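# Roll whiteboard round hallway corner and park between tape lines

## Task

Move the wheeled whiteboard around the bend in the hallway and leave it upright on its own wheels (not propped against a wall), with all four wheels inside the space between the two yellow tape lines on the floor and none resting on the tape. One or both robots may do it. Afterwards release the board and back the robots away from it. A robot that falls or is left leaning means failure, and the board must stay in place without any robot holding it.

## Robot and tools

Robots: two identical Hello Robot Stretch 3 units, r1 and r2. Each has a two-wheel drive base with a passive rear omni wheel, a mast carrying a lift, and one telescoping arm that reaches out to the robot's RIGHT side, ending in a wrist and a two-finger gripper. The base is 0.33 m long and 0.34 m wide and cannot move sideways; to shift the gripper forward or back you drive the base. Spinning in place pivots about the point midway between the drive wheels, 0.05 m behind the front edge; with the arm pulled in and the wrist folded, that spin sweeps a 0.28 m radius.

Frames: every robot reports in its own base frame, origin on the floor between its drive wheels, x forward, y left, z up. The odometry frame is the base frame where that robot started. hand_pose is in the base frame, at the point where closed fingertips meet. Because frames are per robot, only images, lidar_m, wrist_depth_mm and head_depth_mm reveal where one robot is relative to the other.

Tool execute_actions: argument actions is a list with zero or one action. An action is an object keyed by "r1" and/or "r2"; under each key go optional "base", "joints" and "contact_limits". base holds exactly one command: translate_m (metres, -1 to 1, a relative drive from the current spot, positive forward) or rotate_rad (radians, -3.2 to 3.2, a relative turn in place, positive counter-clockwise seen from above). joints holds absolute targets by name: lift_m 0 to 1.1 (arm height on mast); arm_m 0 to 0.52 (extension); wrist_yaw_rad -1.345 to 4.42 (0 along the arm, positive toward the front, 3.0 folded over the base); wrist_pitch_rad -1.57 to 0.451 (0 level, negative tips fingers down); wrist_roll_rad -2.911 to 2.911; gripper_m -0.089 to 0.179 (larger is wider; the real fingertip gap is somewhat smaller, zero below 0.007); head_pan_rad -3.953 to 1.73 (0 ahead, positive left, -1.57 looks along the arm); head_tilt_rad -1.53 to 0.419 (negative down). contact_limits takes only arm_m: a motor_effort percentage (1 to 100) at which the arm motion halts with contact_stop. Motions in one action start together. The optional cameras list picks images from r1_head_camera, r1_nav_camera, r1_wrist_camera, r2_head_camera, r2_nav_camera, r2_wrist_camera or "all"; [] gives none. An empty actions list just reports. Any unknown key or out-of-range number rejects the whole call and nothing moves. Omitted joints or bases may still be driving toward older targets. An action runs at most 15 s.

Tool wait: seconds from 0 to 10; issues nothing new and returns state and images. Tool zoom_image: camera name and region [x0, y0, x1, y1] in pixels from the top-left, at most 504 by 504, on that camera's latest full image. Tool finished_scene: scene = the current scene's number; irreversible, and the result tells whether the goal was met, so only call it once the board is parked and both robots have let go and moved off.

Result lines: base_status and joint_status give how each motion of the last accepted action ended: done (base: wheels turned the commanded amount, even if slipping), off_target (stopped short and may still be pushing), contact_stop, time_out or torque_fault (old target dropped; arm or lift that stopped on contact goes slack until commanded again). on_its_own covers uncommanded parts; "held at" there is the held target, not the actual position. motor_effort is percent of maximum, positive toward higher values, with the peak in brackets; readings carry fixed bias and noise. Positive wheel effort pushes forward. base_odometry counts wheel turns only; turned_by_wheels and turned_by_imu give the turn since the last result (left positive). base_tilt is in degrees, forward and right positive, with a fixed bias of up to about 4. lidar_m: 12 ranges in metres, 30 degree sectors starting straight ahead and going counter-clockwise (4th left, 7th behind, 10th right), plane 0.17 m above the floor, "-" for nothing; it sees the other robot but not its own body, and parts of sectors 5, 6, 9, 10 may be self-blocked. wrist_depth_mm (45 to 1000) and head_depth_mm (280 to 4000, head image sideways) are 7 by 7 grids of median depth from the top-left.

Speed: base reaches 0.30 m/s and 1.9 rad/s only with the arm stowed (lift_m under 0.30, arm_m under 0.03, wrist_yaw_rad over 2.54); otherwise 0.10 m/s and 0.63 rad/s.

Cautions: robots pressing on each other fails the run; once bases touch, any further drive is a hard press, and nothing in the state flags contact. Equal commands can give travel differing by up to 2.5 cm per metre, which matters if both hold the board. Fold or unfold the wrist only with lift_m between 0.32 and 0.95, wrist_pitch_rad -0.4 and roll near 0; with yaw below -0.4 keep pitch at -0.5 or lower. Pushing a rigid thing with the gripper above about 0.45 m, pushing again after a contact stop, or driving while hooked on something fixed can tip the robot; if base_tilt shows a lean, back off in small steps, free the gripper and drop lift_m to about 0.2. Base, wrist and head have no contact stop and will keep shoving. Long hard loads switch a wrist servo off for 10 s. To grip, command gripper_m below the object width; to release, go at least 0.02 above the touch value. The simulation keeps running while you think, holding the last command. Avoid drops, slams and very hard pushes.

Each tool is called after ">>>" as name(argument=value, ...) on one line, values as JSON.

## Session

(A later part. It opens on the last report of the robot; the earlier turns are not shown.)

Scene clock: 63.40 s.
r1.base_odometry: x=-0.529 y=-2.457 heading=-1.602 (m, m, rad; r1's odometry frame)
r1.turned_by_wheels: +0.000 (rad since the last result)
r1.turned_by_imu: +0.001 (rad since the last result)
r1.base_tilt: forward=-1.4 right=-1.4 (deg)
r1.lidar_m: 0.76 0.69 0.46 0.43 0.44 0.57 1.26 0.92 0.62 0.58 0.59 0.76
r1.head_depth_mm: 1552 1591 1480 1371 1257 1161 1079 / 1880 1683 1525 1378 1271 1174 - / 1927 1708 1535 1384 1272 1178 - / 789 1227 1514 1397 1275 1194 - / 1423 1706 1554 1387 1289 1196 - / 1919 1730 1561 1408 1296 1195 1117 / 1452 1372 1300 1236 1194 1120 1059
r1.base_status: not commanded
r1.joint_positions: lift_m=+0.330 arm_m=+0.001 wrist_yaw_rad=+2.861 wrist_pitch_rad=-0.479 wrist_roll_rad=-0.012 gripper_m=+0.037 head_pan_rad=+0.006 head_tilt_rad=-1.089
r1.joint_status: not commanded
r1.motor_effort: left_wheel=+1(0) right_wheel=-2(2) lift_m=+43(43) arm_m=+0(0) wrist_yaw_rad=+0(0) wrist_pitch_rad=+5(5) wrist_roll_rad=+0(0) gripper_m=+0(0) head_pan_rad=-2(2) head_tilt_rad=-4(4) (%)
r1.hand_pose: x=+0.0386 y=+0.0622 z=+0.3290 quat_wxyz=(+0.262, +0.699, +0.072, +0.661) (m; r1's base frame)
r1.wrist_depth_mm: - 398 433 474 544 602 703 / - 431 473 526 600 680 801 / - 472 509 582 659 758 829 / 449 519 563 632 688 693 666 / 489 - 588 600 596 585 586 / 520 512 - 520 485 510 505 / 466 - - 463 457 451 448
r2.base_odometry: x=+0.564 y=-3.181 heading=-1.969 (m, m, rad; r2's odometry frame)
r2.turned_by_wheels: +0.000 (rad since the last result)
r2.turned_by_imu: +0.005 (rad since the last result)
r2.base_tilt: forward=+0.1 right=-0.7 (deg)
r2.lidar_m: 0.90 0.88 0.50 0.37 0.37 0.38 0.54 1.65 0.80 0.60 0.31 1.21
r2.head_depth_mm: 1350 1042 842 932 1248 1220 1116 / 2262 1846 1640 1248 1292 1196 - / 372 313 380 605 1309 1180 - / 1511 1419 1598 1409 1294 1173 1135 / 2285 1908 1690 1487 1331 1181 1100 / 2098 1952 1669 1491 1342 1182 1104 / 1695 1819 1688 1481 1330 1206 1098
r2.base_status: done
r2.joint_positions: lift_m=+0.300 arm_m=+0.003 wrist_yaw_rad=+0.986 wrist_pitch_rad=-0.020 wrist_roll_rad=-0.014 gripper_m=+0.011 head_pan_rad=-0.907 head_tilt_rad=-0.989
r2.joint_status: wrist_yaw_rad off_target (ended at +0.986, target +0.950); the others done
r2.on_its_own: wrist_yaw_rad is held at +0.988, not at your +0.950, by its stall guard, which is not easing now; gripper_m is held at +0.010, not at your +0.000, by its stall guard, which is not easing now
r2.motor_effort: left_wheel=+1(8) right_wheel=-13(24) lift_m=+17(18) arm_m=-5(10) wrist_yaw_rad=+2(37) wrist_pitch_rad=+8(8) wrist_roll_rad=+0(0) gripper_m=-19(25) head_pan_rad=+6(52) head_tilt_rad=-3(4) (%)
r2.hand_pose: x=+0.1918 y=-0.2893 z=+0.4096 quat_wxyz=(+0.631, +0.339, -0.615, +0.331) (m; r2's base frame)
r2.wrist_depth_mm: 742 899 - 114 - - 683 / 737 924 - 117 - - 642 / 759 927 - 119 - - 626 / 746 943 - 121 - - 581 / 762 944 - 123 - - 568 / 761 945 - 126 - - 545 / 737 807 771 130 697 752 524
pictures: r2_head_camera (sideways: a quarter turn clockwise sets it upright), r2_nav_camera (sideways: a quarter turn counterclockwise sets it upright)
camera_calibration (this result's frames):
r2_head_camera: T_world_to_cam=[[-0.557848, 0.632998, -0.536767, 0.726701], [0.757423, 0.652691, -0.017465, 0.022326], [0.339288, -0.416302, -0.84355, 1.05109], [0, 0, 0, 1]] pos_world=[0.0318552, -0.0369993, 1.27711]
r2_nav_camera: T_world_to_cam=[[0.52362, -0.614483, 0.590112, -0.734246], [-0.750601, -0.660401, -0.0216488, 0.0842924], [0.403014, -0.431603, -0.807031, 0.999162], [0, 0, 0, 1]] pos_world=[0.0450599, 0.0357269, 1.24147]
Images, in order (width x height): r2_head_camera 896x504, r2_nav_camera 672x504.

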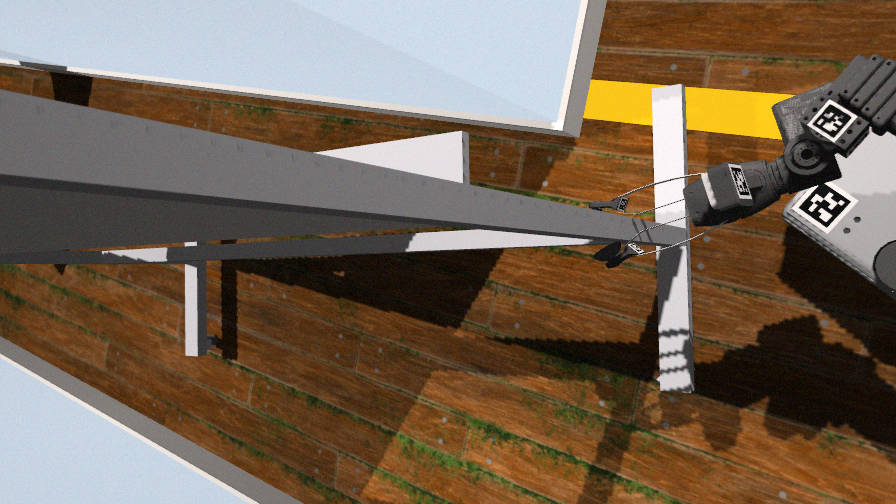

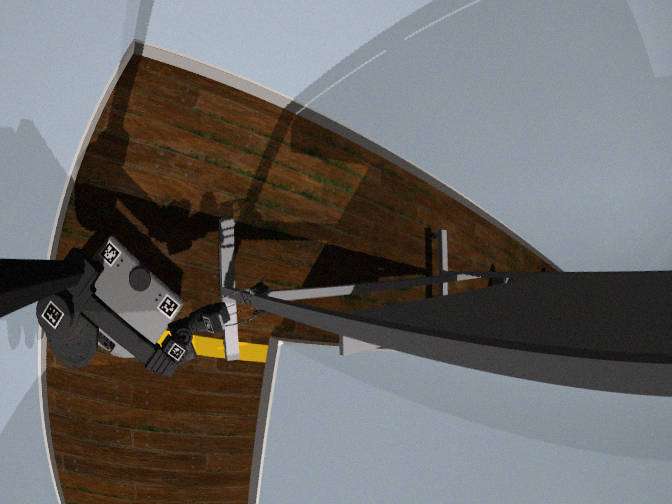

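>>> execute_actions(actions=[{"r2":{"base":{"rotate_rad":0.35},"joints":{"wrist_yaw_rad":1.3}}}], cameras=["r2_nav_camera"])

>>> execute_actions(actions=[{"r2":{"base":{"translate_m":-0.3},"joints":{"wrist_yaw_rad":1.5}}}], cameras=["r2_head_camera","r2_nav_camera"])

Scene clock: 65.17 s.
r1.base_odometry: x=-0.529 y=-2.457 heading=-1.602 (m, m, rad; r1's odometry frame)
r1.turned_by_wheels: +0.000 (rad since the last result)
r1.turned_by_imu: +0.000 (rad since the last result)
r1.base_tilt: forward=-1.4 right=-1.4 (deg)
r1.lidar_m: 0.82 0.68 0.47 0.43 0.44 0.57 1.26 0.92 0.63 0.58 0.59 0.76
r1.head_depth_mm: 1555 1603 1492 1371 1261 1161 1076 / 1863 1689 1502 1383 1265 1172 - / 1921 1692 1536 1396 1273 1180 - / 1816 1625 1474 1395 1277 1196 - / 1871 1720 1553 1412 1285 1189 - / 1918 1720 1551 1410 1292 1191 1121 / 1464 1386 1301 1238 1183 1117 1056
r1.base_status: not commanded
r1.joint_positions: lift_m=+0.330 arm_m=+0.001 wrist_yaw_rad=+2.861 wrist_pitch_rad=-0.479 wrist_roll_rad=-0.012 gripper_m=+0.037 head_pan_rad=+0.006 head_tilt_rad=-1.089
r1.joint_status: not commanded
r1.motor_effort: left_wheel=+0(1) right_wheel=-1(1) lift_m=+44(43) arm_m=+0(1) wrist_yaw_rad=+0(1) wrist_pitch_rad=+5(5) wrist_roll_rad=+0(0) gripper_m=+0(0) head_pan_rad=-3(2) head_tilt_rad=-4(4) (%)
r1.hand_pose: x=+0.0386 y=+0.0622 z=+0.3290 quat_wxyz=(+0.262, +0.699, +0.072, +0.661) (m; r1's base frame)
r1.wrist_depth_mm: - 402 435 477 530 604 689 / - 435 466 524 595 687 788 / - 475 519 589 662 748 830 / 452 526 569 639 689 688 691 / 497 - 587 599 598 586 581 / 518 514 - 520 489 518 512 / 467 - - 457 456 452 448
r2.base_odometry: x=+0.564 y=-3.181 heading=-1.620 (m, m, rad; r2's odometry frame)
r2.turned_by_wheels: +0.350 (rad since the last result)
r2.turned_by_imu: +0.340 (rad since the last result)
r2.base_tilt: forward=+0.2 right=-0.7 (deg)
r2.lidar_m: 0.88 0.61 0.40 0.36 0.37 0.46 0.93 0.98 0.64 0.60 0.27 0.28
r2.head_depth_mm: 850 855 1697 1508 1351 1215 1112 / 479 694 715 1497 1343 1217 - / 334 426 588 616 1321 1226 - / - 316 377 508 962 1165 1136 / - 297 357 1438 1314 1172 1099 / 1206 1368 1586 1482 1325 1195 1102 / 1068 1191 1352 1466 1326 1211 1103
r2.base_status: done
r2.joint_positions: lift_m=+0.300 arm_m=+0.003 wrist_yaw_rad=+1.273 wrist_pitch_rad=-0.020 wrist_roll_rad=-0.014 gripper_m=+0.011 head_pan_rad=-0.907 head_tilt_rad=-0.989
r2.joint_status: wrist_yaw_rad off_target (ended at +1.273, target +1.300)
r2.on_its_own: gripper_m is held at +0.010, not at your +0.000, by its stall guard, which is not easing now; wrist_yaw_rad is at rest, and its effort (+17) is outside its rest range (-12 to +12)
r2.motor_effort: left_wheel=-5(16) right_wheel=+15(47) lift_m=+17(18) arm_m=-5(9) wrist_yaw_rad=+17(50) wrist_pitch_rad=+8(9) wrist_roll_rad=+1(0) gripper_m=-15(25) head_pan_rad=+5(5) head_tilt_rad=-2(3) (%)
r2.hand_pose: x=+0.2230 y=-0.2232 z=+0.4096 quat_wxyz=(+0.577, +0.423, -0.560, +0.417) (m; r2's base frame)
r2.wrist_depth_mm: 645 694 763 109 949 - - / 650 700 777 112 991 - - / 662 715 783 115 - - - / 675 736 808 118 - - - / 684 741 812 120 - - - / 695 756 811 121 128 - 260 / 701 745 762 125 190 199 231
pictures: r2_nav_camera (sideways: a quarter turn counterclockwise sets it upright)
camera_calibration (this result's frames):
r2_nav_camera: T_world_to_cam=[[0.523934, -0.614529, 0.589785, -0.733822], [-0.750427, -0.660598, -0.0216722, 0.0843217], [0.402929, -0.431236, -0.807269, 0.999473], [0, 0, 0, 1]] pos_world=[0.0450351, 0.0357567, 1.24147]
Images, in order (width x height): r2_nav_camera 672x504.

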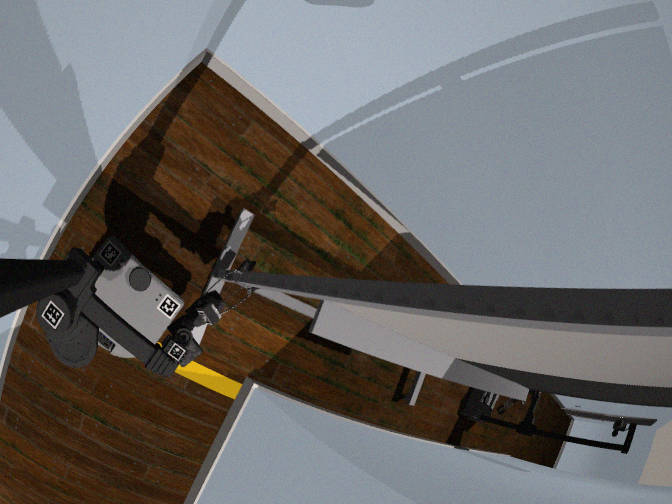

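Scene clock: 69.13 s.
r1.base_odometry: x=-0.529 y=-2.457 heading=-1.602 (m, m, rad; r1's odometry frame)
r1.turned_by_wheels: +0.000 (rad since the last result)
r1.turned_by_imu: +0.001 (rad since the last result)
r1.base_tilt: forward=-1.5 right=-1.3 (deg)
r1.lidar_m: 0.96 0.68 0.46 0.43 0.44 0.56 1.26 0.92 0.62 0.58 0.59 0.76
r1.head_depth_mm: 1551 1587 1490 1377 1261 1160 1077 / 1878 1685 1531 1382 1263 1171 - / 1916 1709 1505 1385 1275 1177 - / 1872 1654 1498 1390 1278 1190 - / 1926 1707 1524 1409 1293 1194 - / 1921 1734 1557 1420 1286 1195 1116 / 1461 1377 1299 1231 1187 1115 1058
r1.base_status: not commanded
r1.joint_positions: lift_m=+0.330 arm_m=+0.001 wrist_yaw_rad=+2.861 wrist_pitch_rad=-0.479 wrist_roll_rad=-0.012 gripper_m=+0.037 head_pan_rad=+0.006 head_tilt_rad=-1.089
r1.joint_status: not commanded
r1.motor_effort: left_wheel=+1(1) right_wheel=-2(1) lift_m=+43(43) arm_m=+1(2) wrist_yaw_rad=+0(0) wrist_pitch_rad=+5(5) wrist_roll_rad=+0(0) gripper_m=+0(0) head_pan_rad=-2(2) head_tilt_rad=-4(4) (%)
r1.hand_pose: x=+0.0386 y=+0.0622 z=+0.3290 quat_wxyz=(+0.262, +0.699, +0.072, +0.661) (m; r1's base frame)
r1.wrist_depth_mm: - 393 435 481 532 604 704 / - 433 473 528 584 686 802 / - 475 513 577 655 767 818 / 449 527 571 628 676 693 686 / 495 - 587 599 596 583 579 / 513 515 - 522 489 513 509 / 470 - - 455 457 455 448
r2.base_odometry: x=+0.579 y=-2.881 heading=-1.620 (m, m, rad; r2's odometry frame)
r2.turned_by_wheels: +0.000 (rad since the last result)
r2.turned_by_imu: +0.003 (rad since the last result)
r2.base_tilt: forward=+0.2 right=-0.7 (deg)
r2.lidar_m: 1.18 0.53 0.35 0.32 0.32 0.40 0.83 1.04 0.68 0.63 0.63 0.24
r2.head_depth_mm: 2177 678 773 939 1203 1217 1116 / 2201 1945 1654 1064 1283 1216 - / 788 790 727 1469 1334 1202 - / 412 498 630 594 1275 1224 1141 / 303 328 368 420 564 1130 1106 / - - 303 1419 1329 1172 1103 / - 1586 1665 1490 1325 1206 1099
r2.base_status: done
r2.joint_positions: lift_m=+0.300 arm_m=+0.003 wrist_yaw_rad=+1.485 wrist_pitch_rad=-0.020 wrist_roll_rad=-0.014 gripper_m=+0.011 head_pan_rad=-0.907 head_tilt_rad=-0.989
r2.joint_status: all done
r2.on_its_own: gripper_m is held at +0.010, not at your +0.000, by its stall guard, which is not easing now
r2.motor_effort: left_wheel=-3(14) right_wheel=-3(14) lift_m=+17(18) arm_m=-5(9) wrist_yaw_rad=+9(58) wrist_pitch_rad=+8(8) wrist_roll_rad=+0(0) gripper_m=-16(25) head_pan_rad=+5(4) head_tilt_rad=-4(5) (%)
r2.hand_pose: x=+0.2334 y=-0.1701 z=+0.4096 quat_wxyz=(+0.530, +0.480, -0.512, +0.476) (m; r2's base frame)
r2.wrist_depth_mm: 808 963 - 109 - - - / 803 - - 111 - - - / 788 - - 114 - - - / 773 - - 117 - - - / 778 - - 119 - - - / 764 - - 121 129 - 261 / 729 806 754 125 190 200 229
pictures: r2_head_camera (sideways: a quarter turn clockwise sets it upright), r2_nav_camera (sideways: a quarter turn counterclockwise sets it upright)
camera_calibration (this result's frames):
r2_head_camera: T_world_to_cam=[[-0.558154, 0.633018, -0.536425, 0.726258], [0.757241, 0.652902, -0.0174458, 0.0223021], [0.33919, -0.415941, -0.843767, 1.05138], [0, 0, 0, 1]] pos_world=[0.0318591, -0.0369844, 1.27709]
r2_nav_camera: T_world_to_cam=[[0.523935, -0.614529, 0.589785, -0.733821], [-0.750427, -0.660598, -0.0216722, 0.0843217], [0.402929, -0.431236, -0.807269, 0.999473], [0, 0, 0, 1]] pos_world=[0.0450351, 0.0357568, 1.24147]
Images, in order (width x height): r2_head_camera 896x504, r2_nav_camera 672x504.

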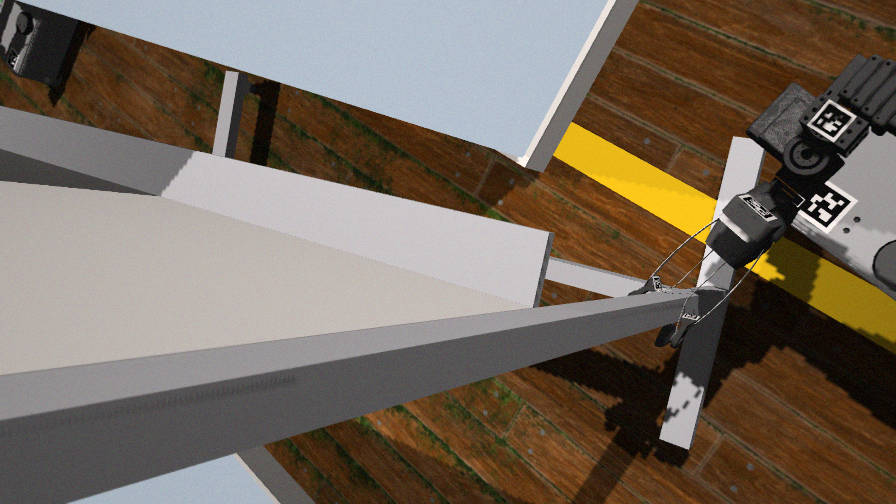

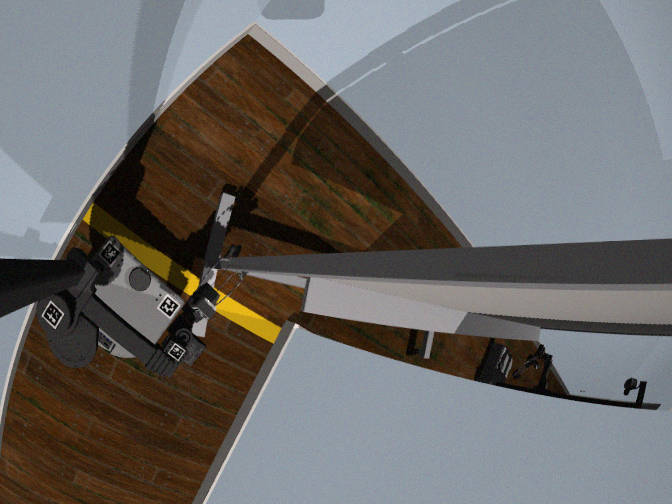

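>>> execute_actions(actions=[{"r2":{"base":{"rotate_rad":0.13}}}], cameras=[])

>>> execute_actions(actions=[{"r1":{"base":{"translate_m":0.6}},"r2":{"base":{"translate_m":-0.3},"joints":{"wrist_yaw_rad":1.5}}}], cameras=["r1_nav_camera","r2_head_camera"])

Scene clock: 70.37 s.
r1.base_odometry: x=-0.529 y=-2.457 heading=-1.602 (m, m, rad; r1's odometry frame)
r1.turned_by_wheels: +0.000 (rad since the last result)
r1.turned_by_imu: +0.000 (rad since the last result)
r1.base_tilt: forward=-1.4 right=-1.3 (deg)
r1.lidar_m: 0.97 0.68 0.46 0.43 0.44 0.57 1.26 0.92 0.62 0.58 0.59 0.76
r1.head_depth_mm: 1558 1594 1490 1368 1255 1155 1080 / 1871 1695 1510 1378 1272 1171 - / 1927 1694 1497 1385 1269 1177 - / 1889 1695 1492 1392 1273 1185 - / 1925 1703 1515 1399 1279 1190 - / 1936 1717 1563 1411 1293 1188 1116 / 1462 1379 1305 1239 1181 1116 1056
r1.base_status: not commanded
r1.joint_positions: lift_m=+0.330 arm_m=+0.001 wrist_yaw_rad=+2.861 wrist_pitch_rad=-0.479 wrist_roll_rad=-0.012 gripper_m=+0.037 head_pan_rad=+0.006 head_tilt_rad=-1.089
r1.joint_status: not commanded
r1.motor_effort: left_wheel=+1(0) right_wheel=-2(2) lift_m=+43(43) arm_m=+0(0) wrist_yaw_rad=+0(0) wrist_pitch_rad=+6(5) wrist_roll_rad=+0(0) gripper_m=+0(0) head_pan_rad=-3(2) head_tilt_rad=-4(4) (%)
r1.hand_pose: x=+0.0386 y=+0.0622 z=+0.3290 quat_wxyz=(+0.262, +0.699, +0.072, +0.661) (m; r1's base frame)
r1.wrist_depth_mm: - 398 436 476 532 607 690 / - 431 470 525 594 670 795 / - 475 519 585 663 752 846 / 455 525 563 636 687 701 682 / 493 - 586 591 597 587 592 / 515 515 - 515 486 518 504 / 465 - - 459 454 449 448
r2.base_odometry: x=+0.579 y=-2.881 heading=-1.490 (m, m, rad; r2's odometry frame)
r2.turned_by_wheels: +0.130 (rad since the last result)
r2.turned_by_imu: +0.127 (rad since the last result)
r2.base_tilt: forward=+0.1 right=-0.7 (deg)
r2.lidar_m: 1.17 0.46 0.33 0.32 0.33 0.45 1.21 0.90 0.65 0.63 1.49 0.25
r2.head_depth_mm: 988 1954 1690 971 1192 1214 1112 / 707 792 1671 1498 1305 1208 - / 441 573 675 1430 1339 1224 - / 323 384 481 584 982 1224 1129 / - 306 332 419 606 1163 1106 / - - 319 1443 1328 1179 1108 / 1288 1473 1614 1497 1325 1211 1103
r2.base_status: done
r2.joint_positions: lift_m=+0.300 arm_m=+0.003 wrist_yaw_rad=+1.461 wrist_pitch_rad=-0.020 wrist_roll_rad=-0.014 gripper_m=+0.011 head_pan_rad=-0.907 head_tilt_rad=-0.989
r2.joint_status: not commanded
r2.on_its_own: gripper_m is held at +0.010, not at your +0.000, by its stall guard, which is not easing now; wrist_yaw_rad is at rest, and its effort (+24) is outside its rest range (-12 to +12)
r2.motor_effort: left_wheel=-6(9) right_wheel=+6(26) lift_m=+17(18) arm_m=-5(6) wrist_yaw_rad=+24(24) wrist_pitch_rad=+8(8) wrist_roll_rad=+1(0) gripper_m=-18(19) head_pan_rad=+5(4) head_tilt_rad=-3(3) (%)
r2.hand_pose: x=+0.2328 y=-0.1763 z=+0.4097 quat_wxyz=(+0.535, +0.474, -0.518, +0.470) (m; r2's base frame)
r2.wrist_depth_mm: 664 975 - 110 - - - / 664 - - 113 - - - / 668 - - 116 - - - / 667 - - 119 - - - / 667 - - 121 - - - / 666 927 - 123 128 - - / 640 806 797 126 717 198 201
pictures: none
No camera images: the call's "cameras" was empty. Leave "cameras" out to get every camera's image.

Scene clock: 77.53 s.
r1.base_odometry: x=-0.547 y=-3.057 heading=-1.602 (m, m, rad; r1's odometry frame)
r1.turned_by_wheels: +0.000 (rad since the last result)
r1.turned_by_imu: +0.003 (rad since the last result)
r1.base_tilt: forward=-1.5 right=-1.4 (deg)
r1.lidar_m: 0.56 0.77 0.52 0.49 0.50 0.64 1.43 0.83 0.56 0.53 0.54 0.69
r1.head_depth_mm: 1413 1462 1464 1363 1259 1161 1074 / 1843 1682 1515 1378 1268 1173 - / 1921 1704 1528 1352 1266 1183 - / 559 700 1107 1356 1273 1189 - / 626 723 1512 1411 1276 1190 - / 753 1678 1559 1414 1302 1191 1115 / 823 1683 1461 1354 1266 1180 1102
r1.base_status: done
r1.joint_positions: lift_m=+0.330 arm_m=+0.001 wrist_yaw_rad=+2.861 wrist_pitch_rad=-0.479 wrist_roll_rad=-0.012 gripper_m=+0.037 head_pan_rad=+0.006 head_tilt_rad=-1.089
r1.joint_status: not commanded
r1.motor_effort: left_wheel=+0(5) right_wheel=-2(3) lift_m=+43(44) arm_m=+0(0) wrist_yaw_rad=+0(0) wrist_pitch_rad=+5(6) wrist_roll_rad=+0(0) gripper_m=+1(1) head_pan_rad=-2(2) head_tilt_rad=-4(4) (%)
r1.hand_pose: x=+0.0386 y=+0.0622 z=+0.3290 quat_wxyz=(+0.262, +0.699, +0.072, +0.661) (m; r1's base frame)
r1.wrist_depth_mm: - 443 487 535 593 666 773 / - 485 528 587 670 749 874 / - 528 580 648 727 803 850 / 502 582 624 689 695 695 690 / 544 - 610 601 597 559 482 / 526 517 - 520 493 516 512 / 468 - - 455 461 454 449
r2.base_odometry: x=+0.555 y=-2.582 heading=-1.490 (m, m, rad; r2's odometry frame)
r2.turned_by_wheels: +0.000 (rad since the last result)
r2.turned_by_imu: +0.004 (rad since the last result)
r2.base_tilt: forward=+0.2 right=-0.8 (deg)
r2.lidar_m: 1.27 0.46 0.33 0.32 0.33 0.45 1.21 0.91 0.66 0.63 0.65 0.25
r2.head_depth_mm: 602 687 799 955 1192 1222 1116 / 643 746 876 1076 1306 1213 - / 702 810 977 1215 1346 1206 - / 885 771 686 615 1294 1229 1131 / 371 410 368 425 659 1166 1106 / - - 1580 1453 1336 1176 1106 / 1613 1813 1668 1486 1332 1204 1098
r2.base_status: done
r2.joint_positions: lift_m=+0.300 arm_m=+0.003 wrist_yaw_rad=+1.440 wrist_pitch_rad=-0.019 wrist_roll_rad=-0.014 gripper_m=+0.011 head_pan_rad=-0.906 head_tilt_rad=-0.989
r2.joint_status: wrist_yaw_rad off_target (ended at +1.440, target +1.500)
r2.on_its_own: wrist_yaw_rad is held at +1.444, not at your +1.500, by its stall guard, which is not easing now; gripper_m is held at +0.010, not at your +0.000, by its stall guard, which is not easing now
r2.motor_effort: left_wheel=-1(9) right_wheel=-11(46) lift_m=+17(17) arm_m=-6(4) wrist_yaw_rad=+2(24) wrist_pitch_rad=+7(8) wrist_roll_rad=+0(1) gripper_m=-14(18) head_pan_rad=+5(5) head_tilt_rad=-3(3) (%)
r2.hand_pose: x=+0.2322 y=-0.1816 z=+0.4100 quat_wxyz=(+0.540, +0.468, -0.523, +0.464) (m; r2's base frame)
r2.wrist_depth_mm: 676 - - 113 - - - / 693 - - 115 - - - / 684 - - 118 - - - / 691 - - 120 - - - / 667 - - 122 - - 484 / 675 958 - 124 135 284 955 / 647 813 766 128 190 266 758
pictures: r1_nav_camera (sideways: a quarter turn counterclockwise sets it upright), r2_head_camera (sideways: a quarter turn clockwise sets it upright)
camera_calibration (this result's frames):
r1_nav_camera: T_world_to_cam=[[0.897541, -0.00917986, 0.440836, -0.539806], [-0.00846583, -0.999958, -0.00358647, 0.0537216], [0.44085, -0.000513036, -0.89758, 1.11403], [0, 0, 0, 1]] pos_world=[-0.00616852, 0.0493356, 1.23809]
r2_head_camera: T_world_to_cam=[[-0.558392, 0.632808, -0.536425, 0.726259], [0.756995, 0.653187, -0.0174458, 0.0223036], [0.339346, -0.415813, -0.843767, 1.05138], [0, 0, 0, 1]] pos_world=[0.031873, -0.0369747, 1.27709]
Images, in order (width x height): r1_nav_camera 672x504, r2_head_camera 896x504.

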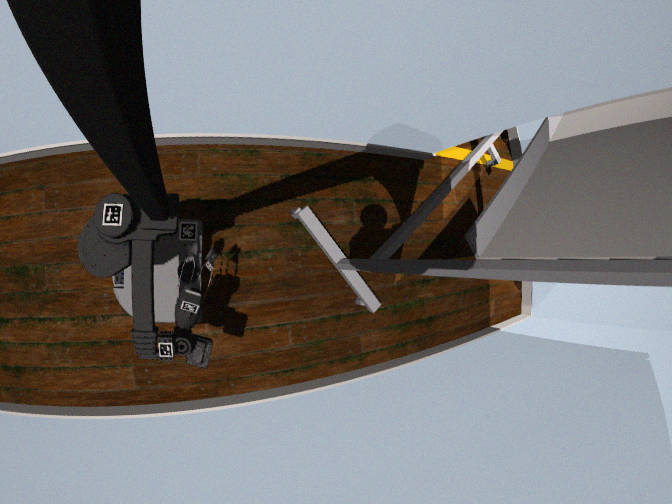

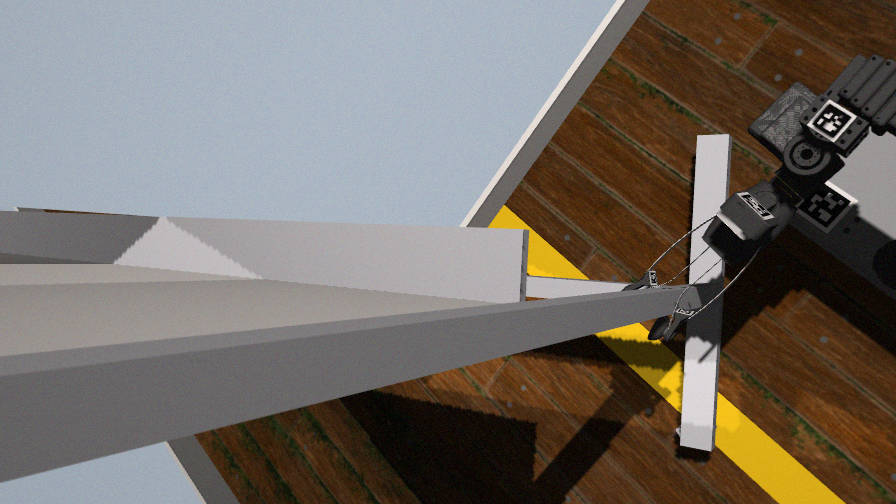

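>>> execute_actions(actions=[{"r1":{"base":{"translate_m":0.45}}}], cameras=[])

>>> execute_actions(actions=[{"r1":{"base":{"translate_m":0.4}},"r2":{"base":{"translate_m":-0.2}}}], cameras=["r1_nav_camera","r2_head_camera"])

Scene clock: 83.43 s.
r1.base_odometry: x=-0.561 y=-3.506 heading=-1.601 (m, m, rad; r1's odometry frame)
r1.turned_by_wheels: +0.001 (rad since the last result)
r1.turned_by_imu: +0.005 (rad since the last result)
r1.base_tilt: forward=-1.5 right=-1.3 (deg)
r1.lidar_m: 0.16 0.16 0.57 0.53 0.54 0.69 1.56 0.76 0.52 0.49 0.50 0.64
r1.head_depth_mm: 1322 1378 1421 1353 1255 1162 1082 / 1647 1667 1515 1376 1271 1179 - / 1679 1706 1539 1391 1269 1178 - / 1668 1714 1559 1413 1131 1157 - / 1646 1746 - 314 541 1187 - / - - - 554 1251 1195 1116 / - - 474 592 1282 1199 1106
r1.base_status: translate_m off_target (by the wheels' count: +0.4498 of +0.4500)
r1.joint_positions: lift_m=+0.330 arm_m=+0.001 wrist_yaw_rad=+2.861 wrist_pitch_rad=-0.479 wrist_roll_rad=-0.012 gripper_m=+0.037 head_pan_rad=+0.006 head_tilt_rad=-1.089
r1.joint_status: not commanded
r1.on_its_own: left_wheel is at rest, and its effort (+33) is outside its rest range (-18 to +18)
r1.motor_effort: left_wheel=+33(45) right_wheel=+1(4) lift_m=+43(43) arm_m=+0(1) wrist_yaw_rad=+0(0) wrist_pitch_rad=+6(6) wrist_roll_rad=+0(0) gripper_m=+0(0) head_pan_rad=-2(2) head_tilt_rad=-4(4) (%)
r1.hand_pose: x=+0.0386 y=+0.0622 z=+0.3290 quat_wxyz=(+0.262, +0.699, +0.072, +0.661) (m; r1's base frame)
r1.wrist_depth_mm: - 476 519 574 627 721 356 / - 521 566 621 716 809 140 / - 558 617 688 775 820 142 / 542 615 658 714 699 675 154 / 576 - 621 596 596 574 179 / 529 518 - 410 492 214 488 / 465 - - 376 358 278 449
r2.base_odometry: x=+0.555 y=-2.582 heading=-1.490 (m, m, rad; r2's odometry frame)
r2.turned_by_wheels: +0.000 (rad since the last result)
r2.turned_by_imu: +0.001 (rad since the last result)
r2.base_tilt: forward=+0.2 right=-0.7 (deg)
r2.lidar_m: 1.27 0.46 0.33 0.32 0.33 0.45 1.21 0.90 0.65 0.63 0.65 0.23
r2.head_depth_mm: 602 689 801 962 1192 1209 1111 / 646 745 878 1070 1310 1213 - / 701 810 980 1222 1346 1217 - / 931 806 712 638 1315 1224 1127 / 468 505 546 575 556 1088 1102 / 308 319 330 343 1284 1173 1105 / - - - 1450 1328 1209 1102
r2.base_status: not commanded
r2.joint_positions: lift_m=+0.300 arm_m=+0.003 wrist_yaw_rad=+1.548 wrist_pitch_rad=-0.020 wrist_roll_rad=-0.014 gripper_m=+0.011 head_pan_rad=-0.906 head_tilt_rad=-0.989
r2.joint_status: not commanded
r2.on_its_own: wrist_yaw_rad is held at +1.444, not at your +1.500, by its stall guard, which is still easing; gripper_m is held at +0.010, not at your +0.000, by its stall guard, which is not easing now
r2.motor_effort: left_wheel=+11(11) right_wheel=-2(17) lift_m=+18(17) arm_m=+1(5) wrist_yaw_rad=-62(62) wrist_pitch_rad=+8(8) wrist_roll_rad=+0(1) gripper_m=-27(28) head_pan_rad=+5(4) head_tilt_rad=-5(3) (%)
r2.hand_pose: x=+0.2343 y=-0.1536 z=+0.4097 quat_wxyz=(+0.514, +0.496, -0.497, +0.493) (m; r2's base frame)
r2.wrist_depth_mm: 577 829 - 111 - - - / 566 821 - 112 - - - / 564 816 - 115 - - - / 562 815 - 117 - - - / 563 804 - 120 - - - / 558 803 - 122 - 976 300 / 562 724 748 124 195 219 726
pictures: none
No camera images: the call's "cameras" was empty. Leave "cameras" out to get every camera's image.

Scene clock: 89.83 s.
r1.base_odometry: x=-0.572 y=-3.906 heading=-1.599 (m, m, rad; r1's odometry frame)
r1.turned_by_wheels: +0.001 (rad since the last result)
r1.turned_by_imu: +0.289 (rad since the last result)
r1.base_tilt: forward=-1.5 right=-1.4 (deg)
r1.lidar_m: 1.31 1.41 0.57 0.57 0.64 1.03 1.03 0.54 0.45 0.45 0.50 0.81
r1.head_depth_mm: 1251 1524 1511 1360 1247 1160 1078 / 1285 1568 1525 1379 1262 1167 - / 1310 1593 1528 1392 1270 1173 - / 1352 1637 1545 1397 1281 1148 - / 1386 1651 1565 1401 467 1192 - / 1427 1686 1557 1451 515 1189 1115 / 1459 1692 1610 - 1212 1194 1109
r1.base_status: translate_m off_target (by the wheels' count: +0.3998 of +0.4000)
r1.joint_positions: lift_m=+0.330 arm_m=+0.001 wrist_yaw_rad=+2.861 wrist_pitch_rad=-0.479 wrist_roll_rad=-0.012 gripper_m=+0.037 head_pan_rad=+0.006 head_tilt_rad=-1.089
r1.joint_status: not commanded
r1.on_its_own: left_wheel is at rest, and its effort (+43) is outside its rest range (-18 to +18)
r1.motor_effort: left_wheel=+43(57) right_wheel=+3(17) lift_m=+42(43) arm_m=+0(0) wrist_yaw_rad=+0(0) wrist_pitch_rad=+5(5) wrist_roll_rad=+0(0) gripper_m=+1(0) head_pan_rad=-2(2) head_tilt_rad=-4(4) (%)
r1.hand_pose: x=+0.0386 y=+0.0622 z=+0.3290 quat_wxyz=(+0.262, +0.699, +0.072, +0.661) (m; r1's base frame)
r1.wrist_depth_mm: - 539 553 566 582 134 - / - 586 604 613 640 144 - / - 649 671 685 703 158 837 / 678 689 705 709 708 179 684 / 616 - 616 606 213 553 573 / 525 520 - 410 490 519 509 / 469 - - 376 307 448 448
r2.base_odometry: x=+0.538 y=-2.382 heading=-1.490 (m, m, rad; r2's odometry frame)
r2.turned_by_wheels: -0.001 (rad since the last result)
r2.turned_by_imu: -0.030 (rad since the last result)
r2.base_tilt: forward=+0.1 right=-0.7 (deg)
r2.lidar_m: 0.16 0.46 0.33 0.31 0.32 0.43 1.07 0.94 0.67 0.64 0.65 0.17
r2.head_depth_mm: 598 685 799 958 1209 1215 1113 / 642 739 875 1073 1312 1217 1139 / 686 804 965 1209 1349 1220 - / 741 876 1072 1372 1336 1216 - / 809 968 1278 1439 1295 1192 1079 / 1420 821 682 602 532 508 1077 / 767 600 490 417 362 371 1073
r2.base_status: translate_m off_target (by the wheels' count: -0.2001 of -0.2000)
r2.joint_positions: lift_m=+0.300 arm_m=+0.003 wrist_yaw_rad=+2.067 wrist_pitch_rad=-0.020 wrist_roll_rad=-0.014 gripper_m=+0.011 head_pan_rad=-0.906 head_tilt_rad=-0.989
r2.joint_status: not commanded
r2.on_its_own: wrist_yaw_rad is held at +2.069, not at your +1.500, by its stall guard, which is not easing now; gripper_m is held at +0.010, not at your +0.000, by its stall guard, which is not easing now; right_wheel is at rest, and its effort (+35) is outside its rest range (-18 to +18)
r2.motor_effort: left_wheel=+5(20) right_wheel=+35(36) lift_m=+18(18) arm_m=+0(0) wrist_yaw_rad=+2(68) wrist_pitch_rad=+8(8) wrist_roll_rad=+0(1) gripper_m=-17(30) head_pan_rad=+4(5) head_tilt_rad=-3(4) (%)
r2.hand_pose: x=+0.2036 y=-0.0261 z=+0.4096 quat_wxyz=(+0.371, +0.607, -0.353, +0.608) (m; r2's base frame)
r2.wrist_depth_mm: 345 422 557 107 - - - / 347 427 569 109 - - - / 348 426 567 111 - - - / 350 431 565 114 - - - / 352 431 579 117 - - - / 353 434 532 118 125 - - / 356 440 605 122 740 732 196
pictures: r1_nav_camera (sideways: a quarter turn counterclockwise sets it upright), r2_head_camera (sideways: a quarter turn clockwise sets it upright)
camera_calibration (this result's frames):
r1_nav_camera: T_world_to_cam=[[0.897839, -0.00927486, 0.440227, -0.539014], [-0.00857604, -0.999957, -0.00357669, 0.0537096], [0.440241, -0.000564112, -0.897879, 1.11442], [0, 0, 0, 1]] pos_world=[-0.00620652, 0.0493366, 1.2381]
r2_head_camera: T_world_to_cam=[[-0.558627, 0.63283, -0.536156, 0.725909], [0.756859, 0.653345, -0.0174307, 0.0222847], [0.339264, -0.415532, -0.843939, 1.0516], [0, 0, 0, 1]] pos_world=[0.0318756, -0.0369632, 1.27708]
Images, in order (width x height): r1_nav_camera 672x504, r2_head_camera 896x504.

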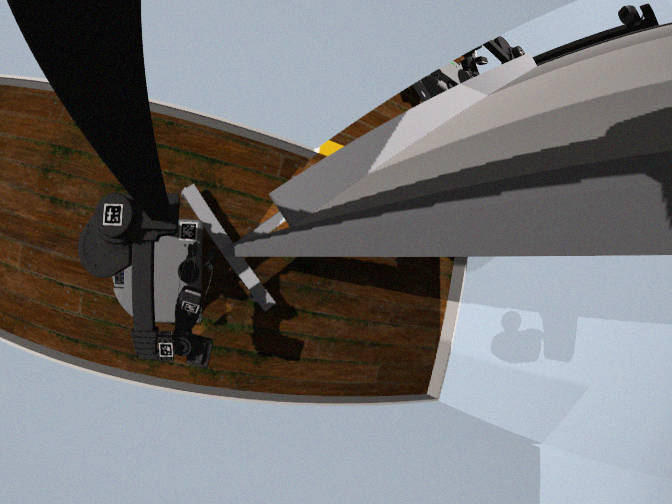

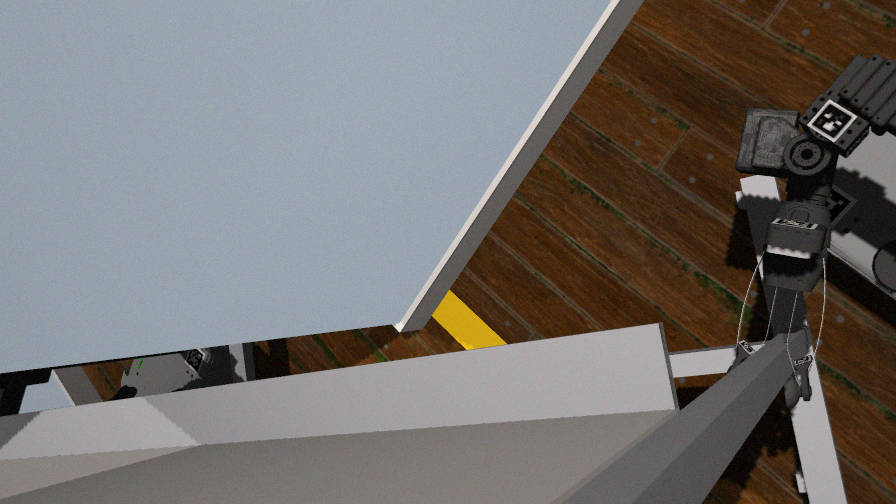

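>>> execute_actions(actions=[{"r1":{"base":{"translate_m":-0.06}},"r2":{"base":{"translate_m":-0.35},"joints":{"wrist_yaw_rad":1.8,"head_pan_rad":-0.4}}}], cameras=["r1_nav_camera","r2_head_camera"])

Scene clock: 94.43 s.
r1.base_odometry: x=-0.571 y=-3.846 heading=-1.599 (m, m, rad; r1's odometry frame)
r1.turned_by_wheels: +0.000 (rad since the last result)
r1.turned_by_imu: +0.000 (rad since the last result)
r1.base_tilt: forward=-1.5 right=-1.4 (deg)
r1.lidar_m: 1.37 0.41 0.58 0.58 0.65 1.04 1.00 0.53 0.44 0.44 0.49 0.79
r1.head_depth_mm: 1313 1582 1500 1369 1256 1166 1082 / 1345 1591 1526 1385 1263 1174 - / 1370 1631 1532 1385 1268 1179 - / 1401 1649 1547 1391 1290 1185 - / 1451 1672 1554 1405 1260 1198 - / 1489 1715 1571 1030 1298 1190 1120 / 1524 1702 598 1351 1264 1192 1114
r1.base_status: done
r1.joint_positions: lift_m=+0.330 arm_m=+0.001 wrist_yaw_rad=+2.861 wrist_pitch_rad=-0.479 wrist_roll_rad=-0.012 gripper_m=+0.037 head_pan_rad=+0.006 head_tilt_rad=-1.089
r1.joint_status: not commanded
r1.motor_effort: left_wheel=+0(36) right_wheel=+0(7) lift_m=+43(43) arm_m=+1(1) wrist_yaw_rad=+0(0) wrist_pitch_rad=+6(5) wrist_roll_rad=+0(0) gripper_m=+0(1) head_pan_rad=-2(1) head_tilt_rad=-3(4) (%)
r1.hand_pose: x=+0.0386 y=+0.0622 z=+0.3290 quat_wxyz=(+0.262, +0.699, +0.072, +0.661) (m; r1's base frame)
r1.wrist_depth_mm: - 550 561 581 595 632 384 / - 603 620 632 653 - 366 / - 663 690 697 716 815 776 / 673 697 719 710 572 689 660 / 619 - 624 598 581 495 461 / 536 509 - 522 489 510 503 / 462 - - 454 458 453 449
r2.base_odometry: x=+0.510 y=-2.034 heading=-1.490 (m, m, rad; r2's odometry frame)
r2.turned_by_wheels: +0.000 (rad since the last result)
r2.turned_by_imu: +0.004 (rad since the last result)
r2.base_tilt: forward=+0.2 right=-0.7 (deg)
r2.lidar_m: 1.35 0.44 0.31 0.30 0.31 0.41 1.04 0.95 0.68 0.65 0.67 0.22
r2.head_depth_mm: 884 974 1080 1206 1302 1216 1110 / 992 1113 1245 1400 1322 1213 1135 / - - - 359 1287 1209 - / 2135 1958 1691 1468 1295 1098 1118 / 2042 1964 1684 1493 1332 1179 1110 / 1959 1948 1675 1488 1330 1194 1091 / 1855 1925 1679 1496 1336 1198 1099
r2.base_status: done
r2.joint_positions: lift_m=+0.300 arm_m=+0.003 wrist_yaw_rad=+1.705 wrist_pitch_rad=-0.019 wrist_roll_rad=-0.014 gripper_m=+0.011 head_pan_rad=-0.407 head_tilt_rad=-0.989
r2.joint_status: wrist_yaw_rad off_target (ended at +1.705, target +1.800); the others done
r2.on_its_own: wrist_yaw_rad is held at +1.707, not at your +1.800, by its stall guard, which is not easing now; gripper_m is held at +0.010, not at your +0.000, by its stall guard, which is not easing now
r2.motor_effort: left_wheel=+0(8) right_wheel=-10(27) lift_m=+17(18) arm_m=+0(0) wrist_yaw_rad=+2(49) wrist_pitch_rad=+8(8) wrist_roll_rad=+1(0) gripper_m=-16(24) head_pan_rad=+5(43) head_tilt_rad=-4(4) (%)
r2.hand_pose: x=+0.2321 y=-0.1137 z=+0.4098 quat_wxyz=(+0.474, +0.533, -0.457, +0.532) (m; r2's base frame)
r2.wrist_depth_mm: 472 642 - 113 - - 775 / 468 643 - 116 - - 765 / 471 636 - 119 - - 776 / 466 644 - 122 - - 787 / 461 630 - 124 - 494 791 / 467 637 873 124 133 915 797 / 465 634 784 131 192 768 717
pictures: r1_nav_camera (sideways: a quarter turn counterclockwise sets it upright), r2_head_camera (sideways: a quarter turn clockwise sets it upright)
camera_calibration (this result's frames):
r1_nav_camera: T_world_to_cam=[[0.897839, -0.00927508, 0.440227, -0.539014], [-0.00857629, -0.999957, -0.00357669, 0.0537096], [0.440241, -0.00056422, -0.89788, 1.11442], [0, 0, 0, 1]] pos_world=[-0.00620652, 0.0493366, 1.2381]
r2_head_camera: T_world_to_cam=[[-0.793416, 0.288147, -0.536156, 0.727342], [0.351692, 0.935954, -0.0174307, 0.0247562], [0.496794, -0.202391, -0.843939, 1.05064], [0, 0, 0, 1]] pos_world=[0.0464259, -0.0201116, 1.27708]
Images, in order (width x height): r1_nav_camera 672x504, r2_head_camera 896x504.

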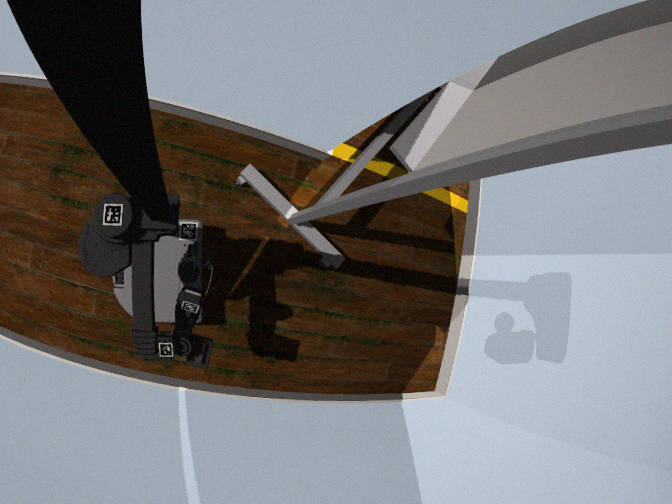

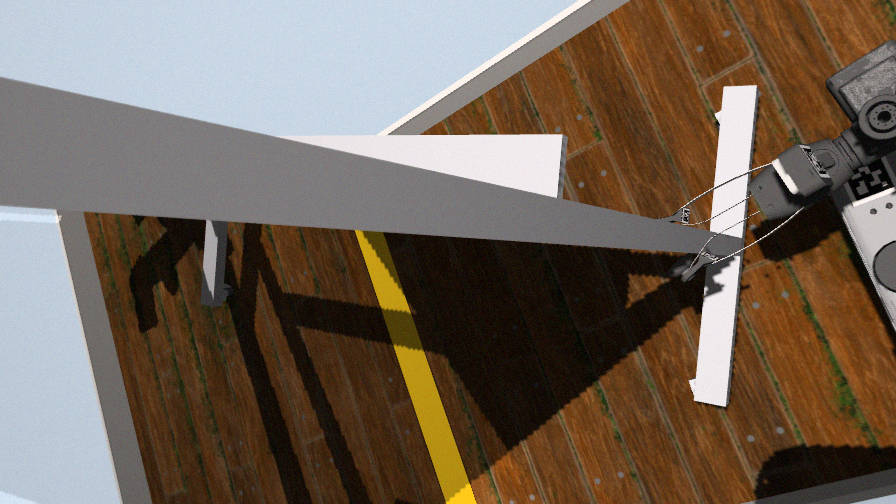

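>>> execute_actions(actions=[{"r1":{"base":{"translate_m":-0.3}},"r2":{"base":{"translate_m":0.2}}}], cameras=[])

>>> execute_actions(actions=[{"r1":{"base":{"rotate_rad":-0.1}}}], cameras=["r1_nav_camera"])

Scene clock: 98.83 s.
r1.base_odometry: x=-0.562 y=-3.546 heading=-1.599 (m, m, rad; r1's odometry frame)
r1.turned_by_wheels: +0.000 (rad since the last result)
r1.turned_by_imu: -0.001 (rad since the last result)
r1.base_tilt: forward=-1.4 right=-1.5 (deg)
r1.lidar_m: 0.53 0.77 0.64 0.64 0.71 1.15 0.87 0.46 0.38 0.38 0.42 0.69
r1.head_depth_mm: 1603 1691 1512 1372 1257 1160 1078 / 1635 1683 1511 1380 1263 1172 - / 1676 1702 1523 1369 1271 1179 - / 1711 1713 1532 1343 1278 1187 - / 546 661 1486 1402 1271 1187 - / 576 704 1519 1412 1293 1188 1119 / 700 1270 1286 1334 1291 1201 1111
r1.base_status: done
r1.joint_positions: lift_m=+0.330 arm_m=+0.001 wrist_yaw_rad=+2.861 wrist_pitch_rad=-0.479 wrist_roll_rad=-0.012 gripper_m=+0.037 head_pan_rad=+0.006 head_tilt_rad=-1.089
r1.joint_status: not commanded
r1.motor_effort: left_wheel=+0(4) right_wheel=+0(6) lift_m=+43(43) arm_m=+0(0) wrist_yaw_rad=+0(0) wrist_pitch_rad=+5(6) wrist_roll_rad=+0(0) gripper_m=+0(0) head_pan_rad=-1(3) head_tilt_rad=-3(4) (%)
r1.hand_pose: x=+0.0386 y=+0.0622 z=+0.3290 quat_wxyz=(+0.262, +0.699, +0.072, +0.661) (m; r1's base frame)
r1.wrist_depth_mm: - 608 616 626 645 669 685 / - 661 672 693 713 729 786 / - 728 728 745 792 800 804 / 710 722 712 704 700 693 695 / 619 - 611 599 589 571 487 / 528 511 - 526 486 514 504 / 462 - - 455 454 451 445
r2.base_odometry: x=+0.526 y=-2.233 heading=-1.490 (m, m, rad; r2's odometry frame)
r2.turned_by_wheels: +0.000 (rad since the last result)
r2.turned_by_imu: -0.001 (rad since the last result)
r2.base_tilt: forward=+0.2 right=-0.7 (deg)
r2.lidar_m: 1.39 0.45 0.32 0.31 0.32 0.42 1.05 0.94 0.67 0.64 0.66 0.21
r2.head_depth_mm: 873 960 1067 1198 1301 1220 1114 / 965 831 1146 1377 1341 1214 1127 / - - 680 586 567 1208 - / 1927 1949 1694 359 519 1103 1116 / 1854 1956 1681 1486 1327 1167 1104 / 1760 1916 1672 1486 1341 1187 1105 / 1706 1881 1674 1474 1333 1210 1101
r2.base_status: done
r2.joint_positions: lift_m=+0.300 arm_m=+0.003 wrist_yaw_rad=+1.745 wrist_pitch_rad=-0.020 wrist_roll_rad=-0.014 gripper_m=+0.011 head_pan_rad=-0.407 head_tilt_rad=-0.989
r2.joint_status: not commanded
r2.on_its_own: wrist_yaw_rad is held at +1.748, not at your +1.800, by its stall guard, which is not easing now; gripper_m is held at +0.010, not at your +0.000, by its stall guard, which is not easing now
r2.motor_effort: left_wheel=+2(8) right_wheel=+9(30) lift_m=+17(18) arm_m=+0(1) wrist_yaw_rad=+2(29) wrist_pitch_rad=+8(8) wrist_roll_rad=+0(0) gripper_m=-14(22) head_pan_rad=+5(4) head_tilt_rad=-4(4) (%)
r2.hand_pose: x=+0.2305 y=-0.1035 z=+0.4096 quat_wxyz=(+0.464, +0.542, -0.446, +0.541) (m; r2's base frame)
r2.wrist_depth_mm: 454 610 961 111 - - - / 457 606 946 113 - - - / 454 614 978 115 - - - / 451 604 980 118 - - - / 451 605 957 121 - - - / 453 610 841 123 135 282 - / 453 608 759 126 190 705 767
pictures: none
No camera images: the call's "cameras" was empty. Leave "cameras" out to get every camera's image.

Scene clock: 99.77 s.
r1.base_odometry: x=-0.562 y=-3.546 heading=-1.699 (m, m, rad; r1's odometry frame)
r1.turned_by_wheels: -0.100 (rad since the last result)
r1.turned_by_imu: -0.101 (rad since the last result)
r1.base_tilt: forward=-1.5 right=-1.3 (deg)
r1.lidar_m: 0.54 0.53 0.65 0.64 0.68 1.01 1.10 0.49 0.39 0.38 0.40 0.60
r1.head_depth_mm: 1620 1630 1496 1368 1244 1161 1082 / 1628 1683 1517 1377 1257 1171 - / 1660 1708 1541 1387 1267 1177 - / 1682 1701 1540 1361 1276 1191 - / 1703 1722 1484 1272 1274 1195 - / 534 635 1535 1414 1275 1190 1114 / 556 701 1525 1383 1300 1201 1114
r1.base_status: done
r1.joint_positions: lift_m=+0.330 arm_m=+0.001 wrist_yaw_rad=+2.861 wrist_pitch_rad=-0.479 wrist_roll_rad=-0.012 gripper_m=+0.037 head_pan_rad=+0.006 head_tilt_rad=-1.089
r1.joint_status: not commanded
r1.motor_effort: left_wheel=+1(6) right_wheel=-3(8) lift_m=+43(43) arm_m=+0(0) wrist_yaw_rad=+0(0) wrist_pitch_rad=+6(5) wrist_roll_rad=+0(0) gripper_m=+0(0) head_pan_rad=-2(2) head_tilt_rad=-4(4) (%)
r1.hand_pose: x=+0.0386 y=+0.0622 z=+0.3290 quat_wxyz=(+0.262, +0.699, +0.072, +0.661) (m; r1's base frame)
r1.wrist_depth_mm: - 582 609 646 686 711 - / - 628 668 703 746 808 - / - 685 729 762 799 826 832 / 695 722 708 714 702 547 686 / 610 - 605 609 595 585 548 / 529 517 - 519 493 515 506 / 466 - - 458 456 454 448
r2.base_odometry: x=+0.526 y=-2.233 heading=-1.490 (m, m, rad; r2's odometry frame)
r2.turned_by_wheels: +0.000 (rad since the last result)
r2.turned_by_imu: +0.000 (rad since the last result)
r2.base_tilt: forward=+0.2 right=-0.7 (deg)
r2.lidar_m: 1.39 0.45 0.32 0.31 0.32 0.42 1.06 0.95 0.67 0.64 0.66 0.21
r2.head_depth_mm: 871 957 1066 1193 1301 1223 1117 / 961 829 1135 1382 1342 1211 1122 / - - 681 587 567 1217 - / 1926 1993 1691 359 520 1098 1119 / 1833 1938 1684 1497 1332 1168 1104 / 1765 1934 1678 1483 1337 1187 1102 / 1688 1878 1677 1478 1322 1210 1094
r2.base_status: not commanded
r2.joint_positions: lift_m=+0.300 arm_m=+0.003 wrist_yaw_rad=+1.745 wrist_pitch_rad=-0.020 wrist_roll_rad=-0.014 gripper_m=+0.011 head_pan_rad=-0.407 head_tilt_rad=-0.989
r2.joint_status: not commanded
r2.on_its_own: wrist_yaw_rad is held at +1.748, not at your +1.800, by its stall guard, which is not easing now; gripper_m is held at +0.010, not at your +0.000, by its stall guard, which is not easing now
r2.motor_effort: left_wheel=+2(2) right_wheel=+9(9) lift_m=+18(17) arm_m=-1(0) wrist_yaw_rad=+1(2) wrist_pitch_rad=+8(8) wrist_roll_rad=+0(0) gripper_m=-15(15) head_pan_rad=+5(6) head_tilt_rad=-4(4) (%)
r2.hand_pose: x=+0.2305 y=-0.1035 z=+0.4096 quat_wxyz=(+0.464, +0.542, -0.446, +0.541) (m; r2's base frame)
r2.wrist_depth_mm: 456 612 980 111 - - - / 452 602 977 113 - - - / 456 608 965 115 - - - / 455 605 977 119 - - - / 454 607 982 121 - - - / 457 611 827 123 135 283 - / 457 604 757 126 190 701 740
pictures: r1_nav_camera (sideways: a quarter turn counterclockwise sets it upright)
camera_calibration (this result's frames):
r1_nav_camera: T_world_to_cam=[[0.897839, -0.00927507, 0.440227, -0.539014], [-0.00857627, -0.999957, -0.00357669, 0.0537096], [0.440241, -0.000564213, -0.89788, 1.11442], [0, 0, 0, 1]] pos_world=[-0.00620651, 0.0493366, 1.2381]
Images, in order (width x height): r1_nav_camera 672x504.

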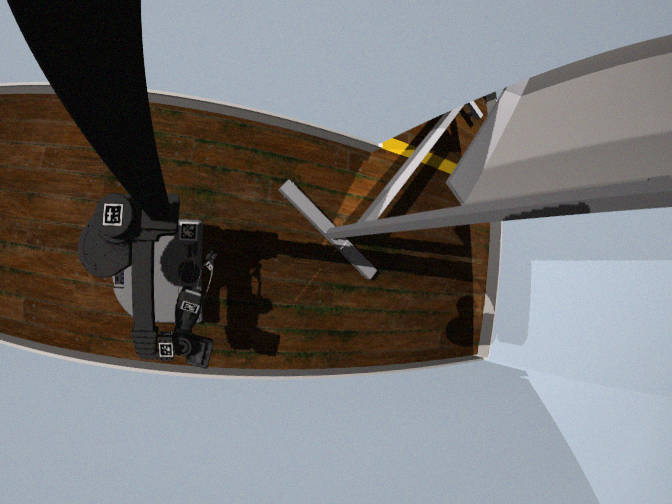

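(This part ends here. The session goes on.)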